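# Fit the camshaft into the engine case in time

## Task

Put the camshaft into the engine case's open front bearing and push its shaft fully home, so that its large gear engages the small crank gear with correct timing: as the gears rotate, the crank gear's marked tooth has to land in one of the two marked gaps of the large gear. The engine case sits free on the table and must be left upright, and the camshaft must stay installed on its own, without the robot holding it, for the goal to count.

## Robot and tools

Robot: two six-joint arms, left_arm and right_arm, each with a parallel gripper. Everything is reported in one scene frame: origin on the tabletop midway between the arms, +x away from the robot over the table, +z up, left_arm on the +y side. The arm names are not image sides. Positions are in metres, orientations are quaternions in w,x,y,z order.

Joint order, used in every row and every per-joint list: waist, forearm roll, wrist pitch, shoulder, wrist roll, elbow. Stated ranges (rad): waist -3.491..3.491, shoulder -3.140..3.140, elbow -1.187..4.328, forearm roll -3.316..3.316, wrist pitch -3.140..3.140, wrist roll -3.927..3.927. Real ends may sit 0.010 rad either way.

The row: 18 numbers, each between -1 and 1, always for both arms. Items 1-6 are left_arm joint offsets in the order above, items 7-9 the left gripper's position, force_limit, speed; items 10-18 repeat this for right_arm. Joint items are scaled offsets, not poses: 1.0 means 1.983 rad for waist and shoulder, 2.38 rad for elbow, 2.975 rad for forearm roll, wrist pitch and wrist roll. Gripper items are absolute settings: position +1 is 140 mm open, about -0.8 brings the pads together, -1 closes until blocked; force_limit gives roughly 14 N at -1, 60 N at 0, 107 N at +1 (parts up to 40 mm wide); speed gives roughly 30 mm/s at -1, 140 at 0, 250 at +1. To leave a gripper alone, resend its previous three values; a 0 is a real command.

execute_actions(actions): a list of actions; each action is a list of up to 15 rows, one row per 1/30 s step. If fewer than 15 rows are given, the final row is repeated until the action's 0.5 s is up. Every row's joint offsets count from the angles the arm had when that action began (for the first action of a call, the last angles a result reported). An action asking a joint to pass its range outward by over 0.010 rad is rejected for both arms; a malformed action, or a first action failing that check, rejects the whole call. A joint asked beyond its real end is clipped there and the result may say "joint sent to its limit". An empty list just returns the current state and images.

Drive limits: joint target speed is capped (2.62 rad/s waist and shoulder, 3.14 elbow, 3.93 wrist joints, with 0.5 s to accelerate); targets may lead measured angles by at most 0.805, 0.966, 1.21 rad respectively; if targets would put the gripper over 70 mm from where it is, they are pulled back. Big motions therefore span several actions; an unfinished motion must be commanded again in the next action. "Joint targets" shows what the joints are heading to now.

move(target, speed, blocking): target is one 18-number row; its joint offsets count from the "Joint positions" in the latest result that showed them. speed (rad/s, 0.01-2, default 0.5) caps the joint with the longest way to go; all joints finish together, so the hand moves along a curve, over 0.5-10 s. It does not avoid obstacles or the other arm. Gripper values are applied at the start. blocking=false returns after 0.5 s while motion continues; then call wait(0) or stop before any new move or execute_actions. The extra "move:" line gives the ending (done, off_target, moving, held, fault), limits=held or limits=none, and each arm's joint farthest from target.

wait(seconds 0-10): lets time pass holding the last commands; returns early if a running move finishes. stop(): brakes a running move, needing some distance; fingers keep going. zoom_image(camera, region=[x0,y0,x1,y1]) in image pixels from the top-left, at most 504x504. finished_scene(scene): ends the scene for good and reports success; call it only after the camshaft is seated, released and the case is upright. The robot keeps its last command while you are composing a reply.

Result lines: per arm, end_effector_position (point between the closed pads; fingertips reach about 33 mm past it closed, 9 mm open; less accurate at long reach) and end_effector_quat_wxyz. Fingers point along the gripper's +z and close along its y. Joint positions, velocities, targets in the joint order. object_status: 0 moving, 1 blocked while opening, 2 blocked while closing (a grip), 3 at the requested position or pads touching. position_measured is in counts, 3 open to 230 closed, not linear. Flange force is a noisy external-force estimate including held weight, or "no reading". "joint command not followed" means the clearance check altered some joint targets. MOTOR HOT warns of heating; OVER-TEMPERATURE FAULT means brakes were set until cooled.

Gripping: send -1 and confirm status 2. Stopped fingers stay put until the position number changes by at least 0.01. To squeeze harder, raise force_limit and switch position between -1 and -0.98. Closing moves fingertips about 24 mm outward, so leave room above surfaces.

Cameras: cam_high 504x504 fixed overhead; cam_left_wrist and cam_right_wrist 616x616 fisheye on the hands. Calibrations are supplied but carry small errors.

Cautions: a joint torque reaching its load limit (145 N m waist, shoulder, elbow; 36.4 N m wrist joints; held weight included) or an external force of 150 N stops that arm for 10 s and drops the rest of the call. Arms are stiff, so a target even slightly beyond a firm contact can fault; approach slowly with small overshoot. Keep the arms from hitting each other. Do not drop parts, topple the case, or push anything off the table. Brief outside tugs on held parts or pushes on loose items can happen. Smooth, economical motion is preferred.

Each tool is called after "Emit:" as name(argument=value, ...), one argument or row to a line, values as JSON.

## Session

Emit:
execute_actions(
  actions=[],
)

Scene clock: 0.00 s.
left_arm: end_effector_position=(+0.3931, +0.3254, +0.2370) position_measured=3 object_status=3 end_effector_quat_wxyz=(+0.080, +0.910, -0.389, -0.116) | right_arm: end_effector_position=(+0.3175, -0.1395, +0.1591) position_measured=3 object_status=3 end_effector_quat_wxyz=(+0.395, +0.905, +0.063, -0.147)
Joint names: [waist, forearm roll, wrist pitch, shoulder, wrist roll, elbow]
Joint positions: left_arm=[ 0.531 -0.041 -1.826 -0.033  0.416 -0.056] | right_arm=[ 1.223  0.199 -2.043  0.601  0.669  0.224]
Joint velocities: left_arm=[-0.    -0.    -0.001  0.001  0.     0.   ] | right_arm=[0.001 0.001 0.    0.    0.001 0.   ]
Flange force (N, the push that the arm receives, along the gripper's own x y z axes): no reading
Joint targets: left_arm=[0.531 -0.041 -1.826 -0.033 0.416 -0.056] | right_arm=[1.223 0.199 -2.043 0.601 0.669 0.224]

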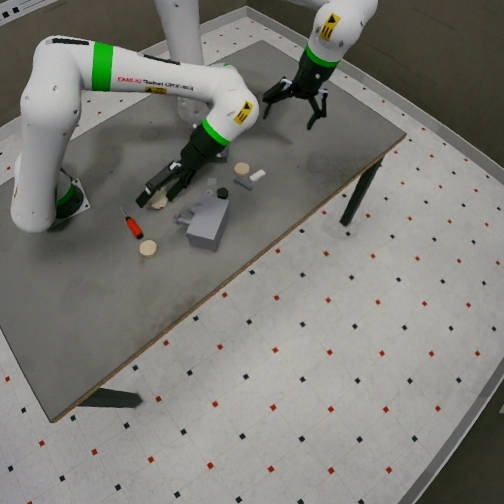

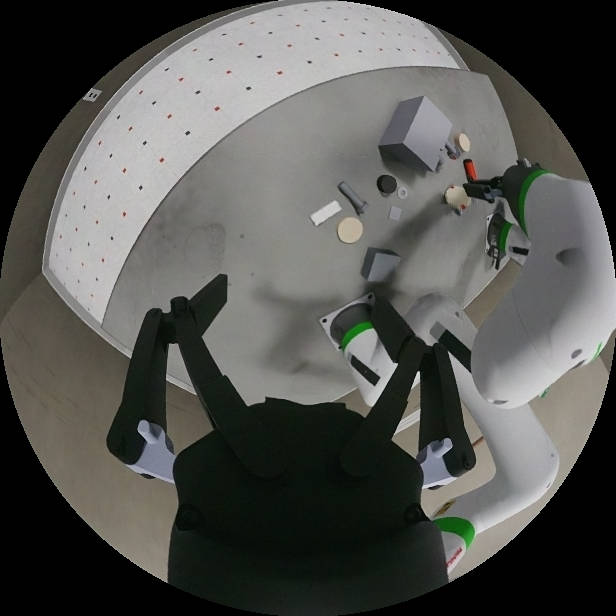

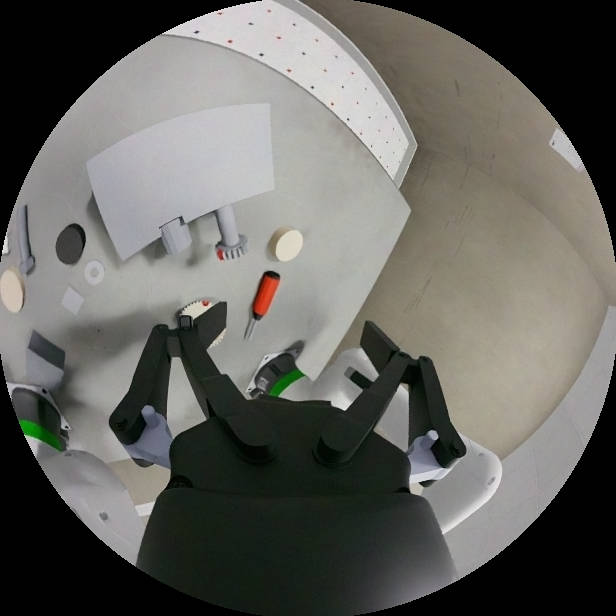

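Emit:
move(
  target=[0.2,0,0,0,0,0,1,0,0,-0.3646,-0.0669,0.1587,-0.3031,-0.2249,-0.0941,1,0,0],
  speed=0.7,
)

Scene clock: 1.83 s.
left_arm: end_effector_position=(+0.3678, +0.4564, +0.2370) position_measured=3 object_status=3 end_effector_quat_wxyz=(+0.101, +0.969, -0.202, -0.098) | right_arm: end_effector_position=(+0.4147, -0.3556, +0.2386) position_measured=3 object_status=3 end_effector_quat_wxyz=(-0.000, +0.813, -0.583, -0.000)
Joint names: [waist, forearm roll, wrist pitch, shoulder, wrist roll, elbow]
Joint positions: left_arm=[ 0.927 -0.041 -1.826 -0.033  0.416 -0.056] | right_arm=[ 0.5   -0.001 -1.571 -0.001 -0.    -0.   ]
Joint velocities: left_arm=[ 0.    -0.     0.    -0.001 -0.001 -0.   ] | right_arm=[-0.001 -0.002  0.002 -0.001  0.     0.   ]
Flange force (N, the push that the arm receives, along the gripper's own x y z axes): left_arm=[-0.5 -0.7 5.8] | right_arm=[3.0 -1.5 -1.3]
Joint targets: left_arm=[0.927 -0.041 -1.826 -0.033 0.416 -0.056] | right_arm=[0.500 -0.000 -1.571 -0.001 -0.000 0.000]
move: done; limits=none; left_arm: farthest joint: the waist, 0.000 radians from its target (0.397 radians at the start); right_arm: farthest joint: the forearm roll, 0.001 radians from its target (0.199 radians at the start)
camera_calibration (this result's frames):
cam_left_wrist: T_world_to_cam=[[-0.22945, -0.94699, 0.224863, 0.464596], [-0.739649, 0.319818, 0.592145, -0.0190284], [-0.63267, -0.0304515, -0.773822, 0.609299], [0, 0, 0, 1]] pos_world=[0.478013, 0.464608, 0.378286]
cam_right_wrist: T_world_to_cam=[[-0.892112, -0.450912, 0.0285326, 0.196169], [-0.42918, 0.865466, 0.258405, 0.44587], [-0.141212, 0.21828, -0.965615, 0.556262], [0, 0, 0, 1]] pos_world=[0.444914, -0.418852, 0.416323]

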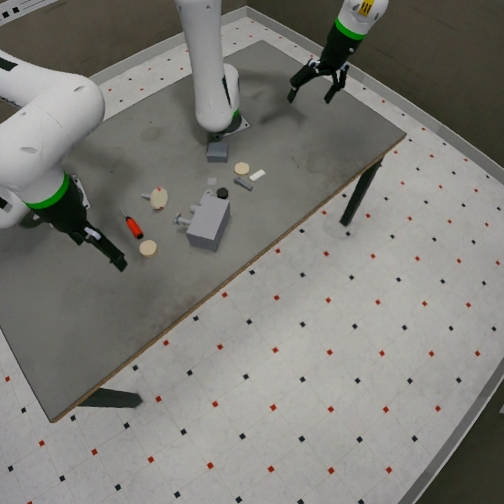

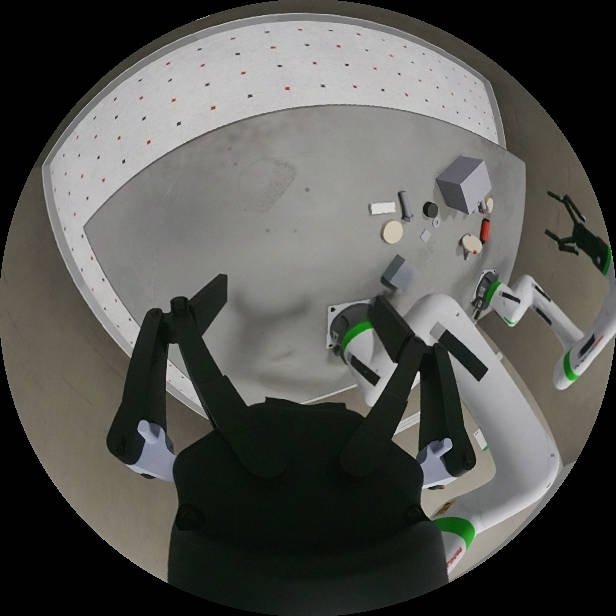

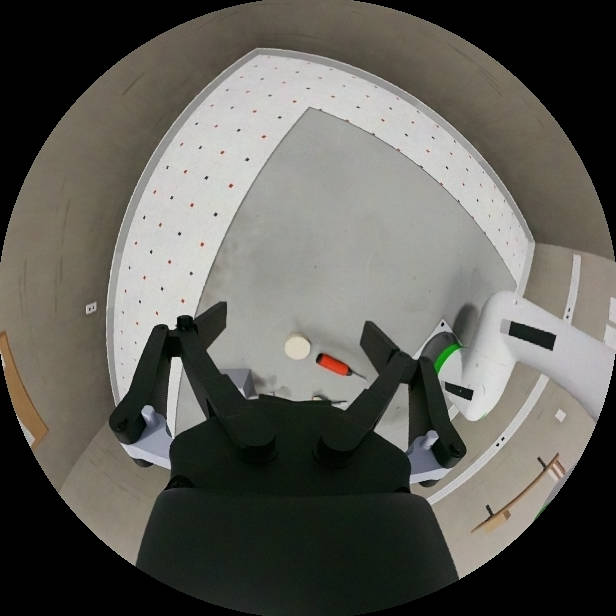

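Emit:
zoom_image(
  camera="cam_high",
  region=[110,130,280,270],
)

Emit:
zoom_image(
  camera="cam_left_wrist",
  region=[420,150,530,270],
)

Region (110, 130, 280, 270) of cam_high's 504x504 image, scaled by 2.965, with more detail than that image has; it fills the top 415 rows of this view, and the rest is white.

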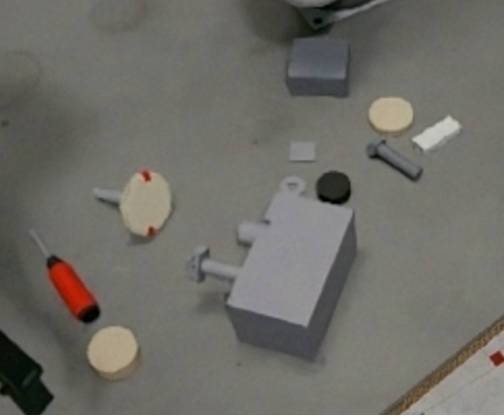

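Region (420, 150, 530, 270) of cam_left_wrist's 616x616 image, scaled by 4.200, with more detail than that image has; it fills the left 462 columns of this view, and the rest is white.

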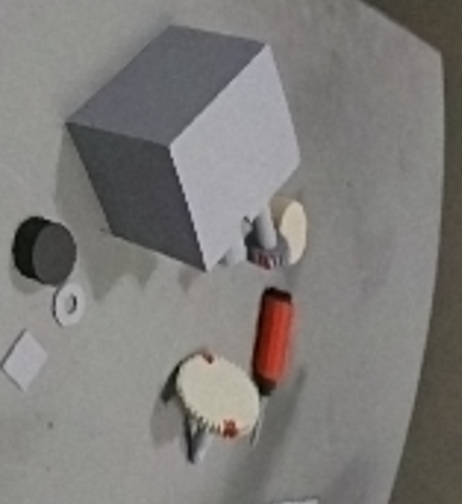

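Emit:
move(
  target=[0,0,0,0,0,0,1,0,0,0.408,0,0,-0.0736,-0.778,-0.062,1,0,0],
  speed=1.5,
)

Emit:
execute_actions(
  actions=[],
)

Emit:
zoom_image(
  camera="cam_right_wrist",
  region=[180,230,430,430],
)

Scene clock: 4.57 s.
left_arm: end_effector_position=(+0.3678, +0.4564, +0.2370) position_measured=3 object_status=3 end_effector_quat_wxyz=(+0.101, +0.969, -0.202, -0.098) | right_arm: end_effector_position=(+0.2391, -0.0901, +0.2336) position_measured=3 object_status=3 end_effector_quat_wxyz=(-0.000, -0.195, +0.981, -0.000)
Joint names: [waist, forearm roll, wrist pitch, shoulder, wrist roll, elbow]
Joint positions: left_arm=[ 0.927 -0.041 -1.826 -0.033  0.416 -0.056] | right_arm=[ 1.309 -0.001 -1.571 -0.147 -2.315 -0.148]
Joint velocities: left_arm=[ 0.001  0.    -0.002 -0.001  0.001 -0.001] | right_arm=[ 0.001 -0.001  0.002  0.    -0.    -0.   ]
Flange force (N, the push that the arm receives, along the gripper's own x y z axes): left_arm=[-2.7 -2.2 6.4] | right_arm=[-3.3 -0.6 -2.5]
Joint targets: left_arm=[0.927 -0.041 -1.826 -0.033 0.416 -0.056] | right_arm=[1.309 -0.001 -1.571 -0.147 -2.315 -0.148]
move: done; limits=none; left_arm: farthest joint: the waist, 0.000 radians from its target (0.000 radians at the start); right_arm: farthest joint: the waist, 0.000 radians from its target (0.809 radians at the start)
camera_calibration (this result's frames):
cam_left_wrist: T_world_to_cam=[[-0.22944, -0.946992, 0.224862, 0.464597], [-0.739652, 0.31981, 0.592145, -0.0190256], [-0.63267, -0.030458, -0.773822, 0.609301], [0, 0, 0, 1]] pos_world=[0.478011, 0.464612, 0.378286]
cam_right_wrist: T_world_to_cam=[[-0.508251, 0.860713, 0.0292297, 0.185641], [0.835969, 0.484915, 0.25693, -0.194436], [0.206969, 0.15502, -0.965988, 0.37974], [0, 0, 0, 1]] pos_world=[0.178301, -0.124365, 0.411355]

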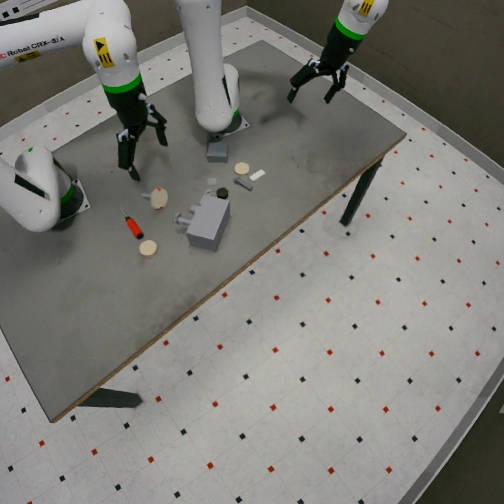

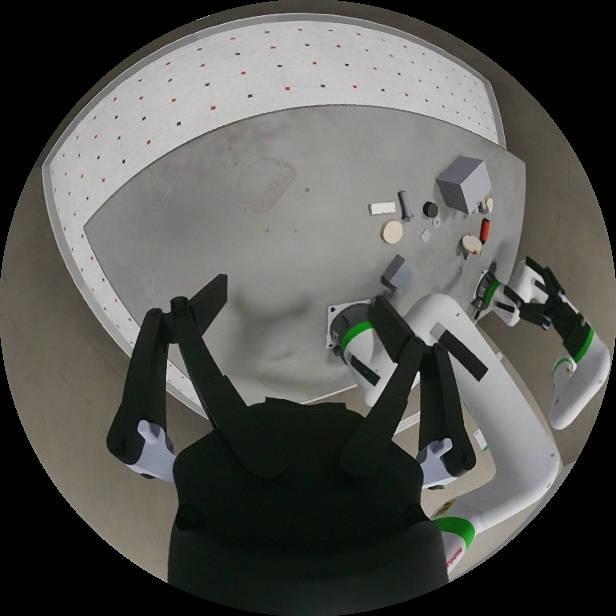

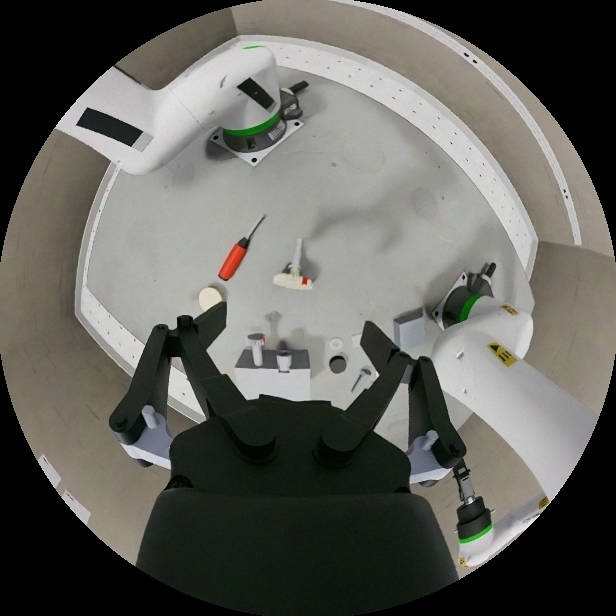

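Scene clock: 4.57 s.
left_arm: end_effector_position=(+0.3678, +0.4564, +0.2370) position_measured=3 object_status=3 end_effector_quat_wxyz=(+0.101, +0.969, -0.202, -0.098) | right_arm: end_effector_position=(+0.2391, -0.0901, +0.2336) position_measured=3 object_status=3 end_effector_quat_wxyz=(-0.000, -0.195, +0.981, -0.000)
Joint names: [waist, forearm roll, wrist pitch, shoulder, wrist roll, elbow]
Joint positions: left_arm=[ 0.927 -0.041 -1.826 -0.033  0.416 -0.056] | right_arm=[ 1.309 -0.001 -1.571 -0.147 -2.315 -0.148]
Joint velocities: left_arm=[ 0.001  0.    -0.002 -0.001  0.001 -0.001] | right_arm=[ 0.001 -0.001  0.002  0.    -0.    -0.   ]
Flange force (N, the push that the arm receives, along the gripper's own x y z axes): left_arm=[-2.7 -2.2 6.4] | right_arm=[-3.3 -0.6 -2.5]
Joint targets: left_arm=[0.927 -0.041 -1.826 -0.033 0.416 -0.056] | right_arm=[1.309 -0.001 -1.571 -0.147 -2.315 -0.148]
camera_calibration (this result's frames):
cam_left_wrist: T_world_to_cam=[[-0.22944, -0.946992, 0.224862, 0.464597], [-0.739652, 0.31981, 0.592145, -0.0190256], [-0.63267, -0.030458, -0.773822, 0.609301], [0, 0, 0, 1]] pos_world=[0.478011, 0.464612, 0.378286]
cam_right_wrist: T_world_to_cam=[[-0.508251, 0.860713, 0.0292297, 0.185641], [0.835969, 0.484915, 0.25693, -0.194436], [0.206969, 0.15502, -0.965988, 0.37974], [0, 0, 0, 1]] pos_world=[0.178301, -0.124365, 0.411355]

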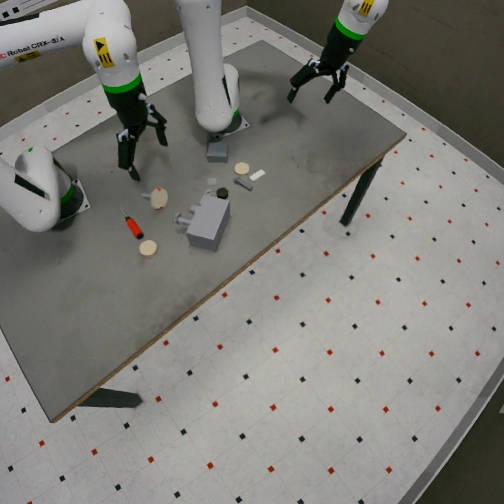

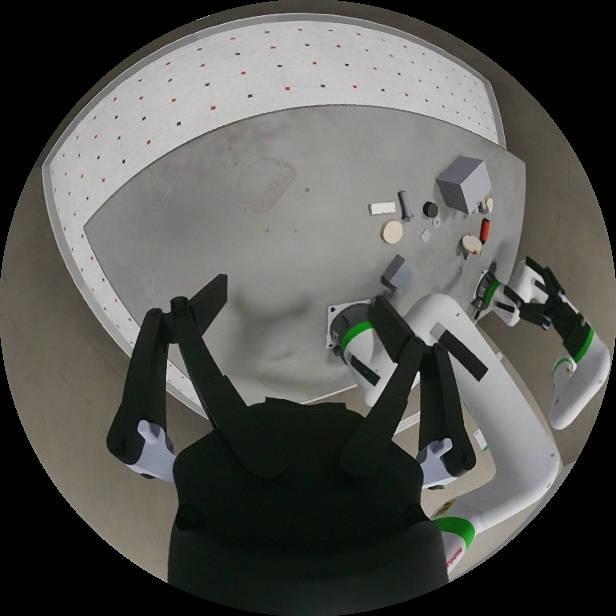

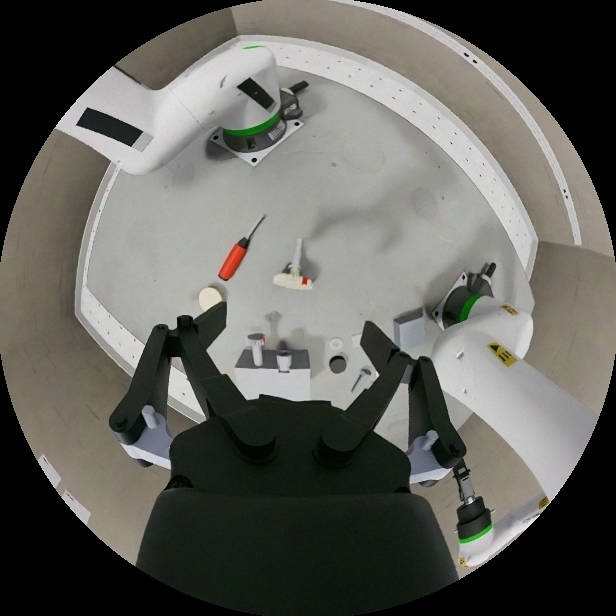

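Region (180, 230, 430, 430) of cam_right_wrist's 616x616 image, scaled by 2.016, with more detail than that image has; it fills the top 403 rows of this view, and the rest is white.

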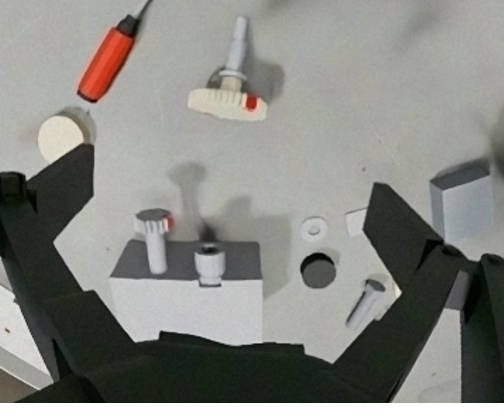

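Emit:
move(
  target=[0,0,0,0,0,0,1,0,0,0.1432,0.1402,0.1943,-0.1205,-0.1825,-0.2811,0.5,1,0],
  speed=0.7,
)

Scene clock: 6.90 s.
left_arm: end_effector_position=(+0.3678, +0.4564, +0.2370) position_measured=3 object_status=3 end_effector_quat_wxyz=(+0.101, +0.969, -0.202, -0.098) | right_arm: end_effector_position=(+0.2509, -0.0891, +0.1036) position_measured=66 object_status=3 end_effector_quat_wxyz=(+0.192, -0.165, +0.967, +0.031)
Joint names: [waist, forearm roll, wrist pitch, shoulder, wrist roll, elbow]
Joint positions: left_arm=[ 0.927 -0.041 -1.826 -0.033  0.416 -0.056] | right_arm=[ 1.593  0.417 -0.993 -0.385 -2.858 -0.817]
Joint velocities: left_arm=[-0.    -0.     0.001  0.     0.001 -0.001] | right_arm=[ 0.001  0.    -0.002 -0.    -0.    -0.   ]
Flange force (N, the push that the arm receives, along the gripper's own x y z axes): left_arm=[-7.7 -1.2 7.5] | right_arm=[-3.6 1.1 -0.2]
Joint targets: left_arm=[0.927 -0.041 -1.826 -0.033 0.416 -0.056] | right_arm=[1.593 0.417 -0.993 -0.386 -2.858 -0.817]
move: done; limits=none; left_arm: farthest joint: the waist, 0.000 radians from its target (0.000 radians at the start); right_arm: farthest joint: the waist, 0.000 radians from its target (0.284 radians at the start)
camera_calibration (this result's frames):
cam_left_wrist: T_world_to_cam=[[-0.22944, -0.946992, 0.224863, 0.464597], [-0.739652, 0.31981, 0.592145, -0.0190256], [-0.63267, -0.0304583, -0.773822, 0.609301], [0, 0, 0, 1]] pos_world=[0.478011, 0.464612, 0.378286]
cam_right_wrist: T_world_to_cam=[[-0.460369, 0.887237, -0.0295024, 0.190964], [0.699131, 0.382845, 0.603859, -0.182049], [0.547061, 0.257372, -0.796545, 0.15782], [0, 0, 0, 1]] pos_world=[0.128853, -0.140352, 0.241277]

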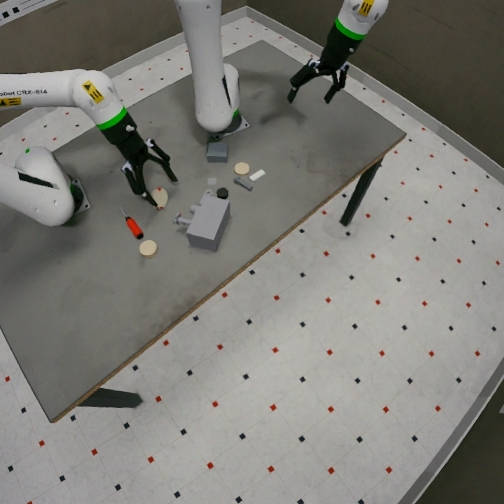

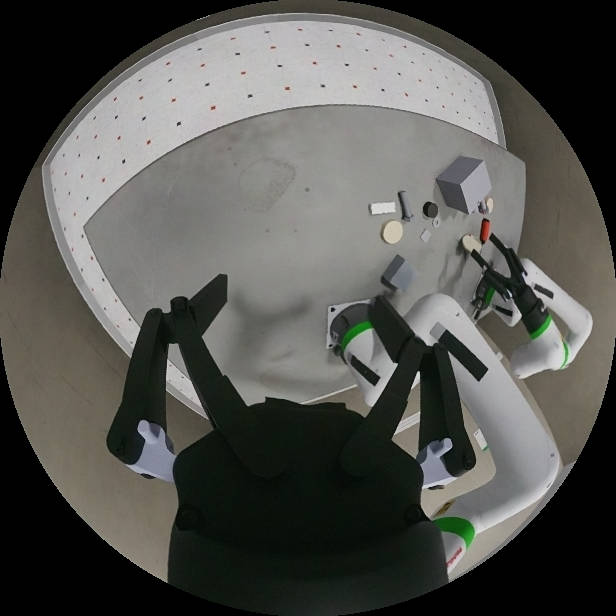

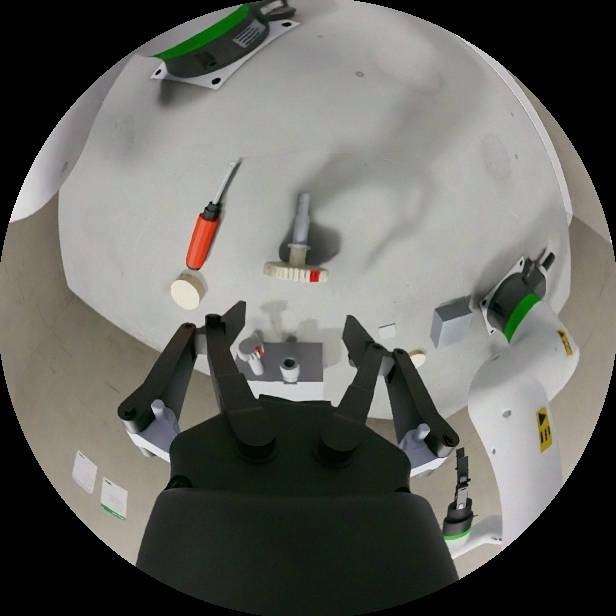

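Emit:
move(
  target=[0,0,0,0,0,0,1,0,0,0.004,0,0.0504,0,0,-0.063,0.5,1,0],
  speed=0.15,
)

Emit:
zoom_image(
  camera="cam_right_wrist",
  region=[180,180,430,430],
)

Scene clock: 8.50 s.
left_arm: end_effector_position=(+0.3678, +0.4564, +0.2370) position_measured=3 object_status=3 end_effector_quat_wxyz=(+0.101, +0.969, -0.202, -0.098) | right_arm: end_effector_position=(+0.2324, -0.1072, +0.0392) position_measured=66 object_status=3 end_effector_quat_wxyz=(+0.176, -0.195, +0.964, +0.036)
Joint names: [waist, forearm roll, wrist pitch, shoulder, wrist roll, elbow]
Joint positions: left_arm=[ 0.927 -0.041 -1.826 -0.033  0.416 -0.056] | right_arm=[ 1.601  0.416 -0.843 -0.386 -2.858 -0.966]
Joint velocities: left_arm=[-0.001 -0.    -0.001 -0.001 -0.    -0.   ] | right_arm=[ 0.     0.002  0.    -0.    -0.    -0.   ]
Flange force (N, the push that the arm receives, along the gripper's own x y z axes): left_arm=[-1.9 -2.4 5.2] | right_arm=[-4.5 0.3 1.9]
Joint targets: left_arm=[0.927 -0.041 -1.826 -0.033 0.416 -0.056] | right_arm=[1.601 0.417 -0.843 -0.385 -2.858 -0.966]
move: done; limits=none; left_arm: farthest joint: the waist, 0.000 radians from its target (0.000 radians at the start); right_arm: farthest joint: the shoulder, 0.001 radians from its target (0.001 radians at the start)
camera_calibration (this result's frames):
cam_left_wrist: T_world_to_cam=[[-0.22944, -0.946992, 0.224863, 0.464597], [-0.739652, 0.31981, 0.592145, -0.0190256], [-0.63267, -0.0304582, -0.773822, 0.609301], [0, 0, 0, 1]] pos_world=[0.478011, 0.464612, 0.378286]
cam_right_wrist: T_world_to_cam=[[-0.514304, 0.857335, -0.0216287, 0.205702], [0.692703, 0.430148, 0.578908, -0.115804], [0.505622, 0.282752, -0.815106, 0.134426], [0, 0, 0, 1]] pos_world=[0.118042, -0.164552, 0.18106]

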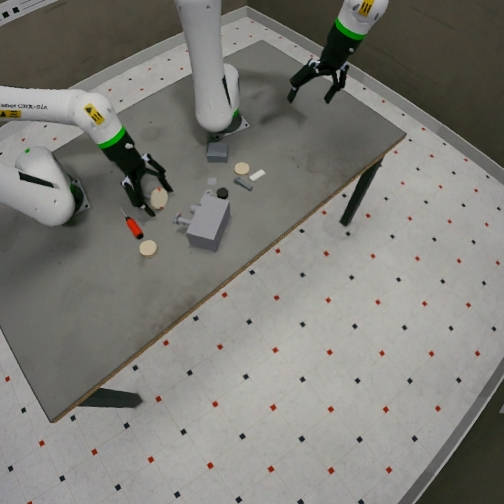

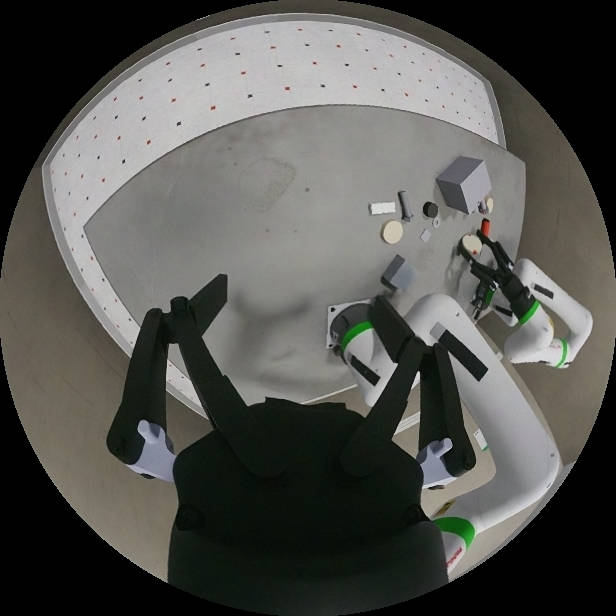

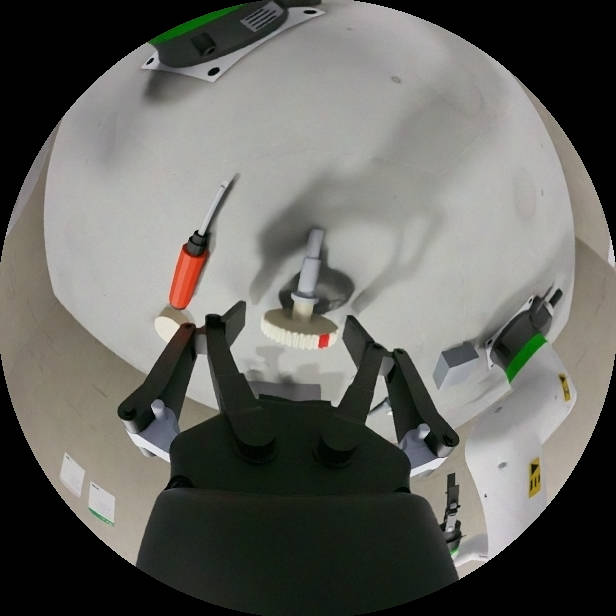

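Region (180, 180, 430, 430) of cam_right_wrist's 616x616 image, scaled by 2.016, with more detail than that image has.

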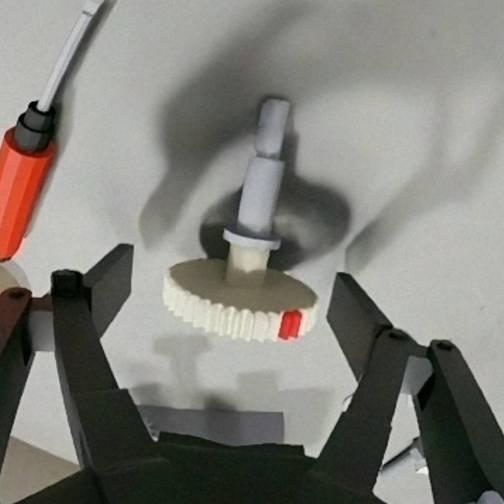

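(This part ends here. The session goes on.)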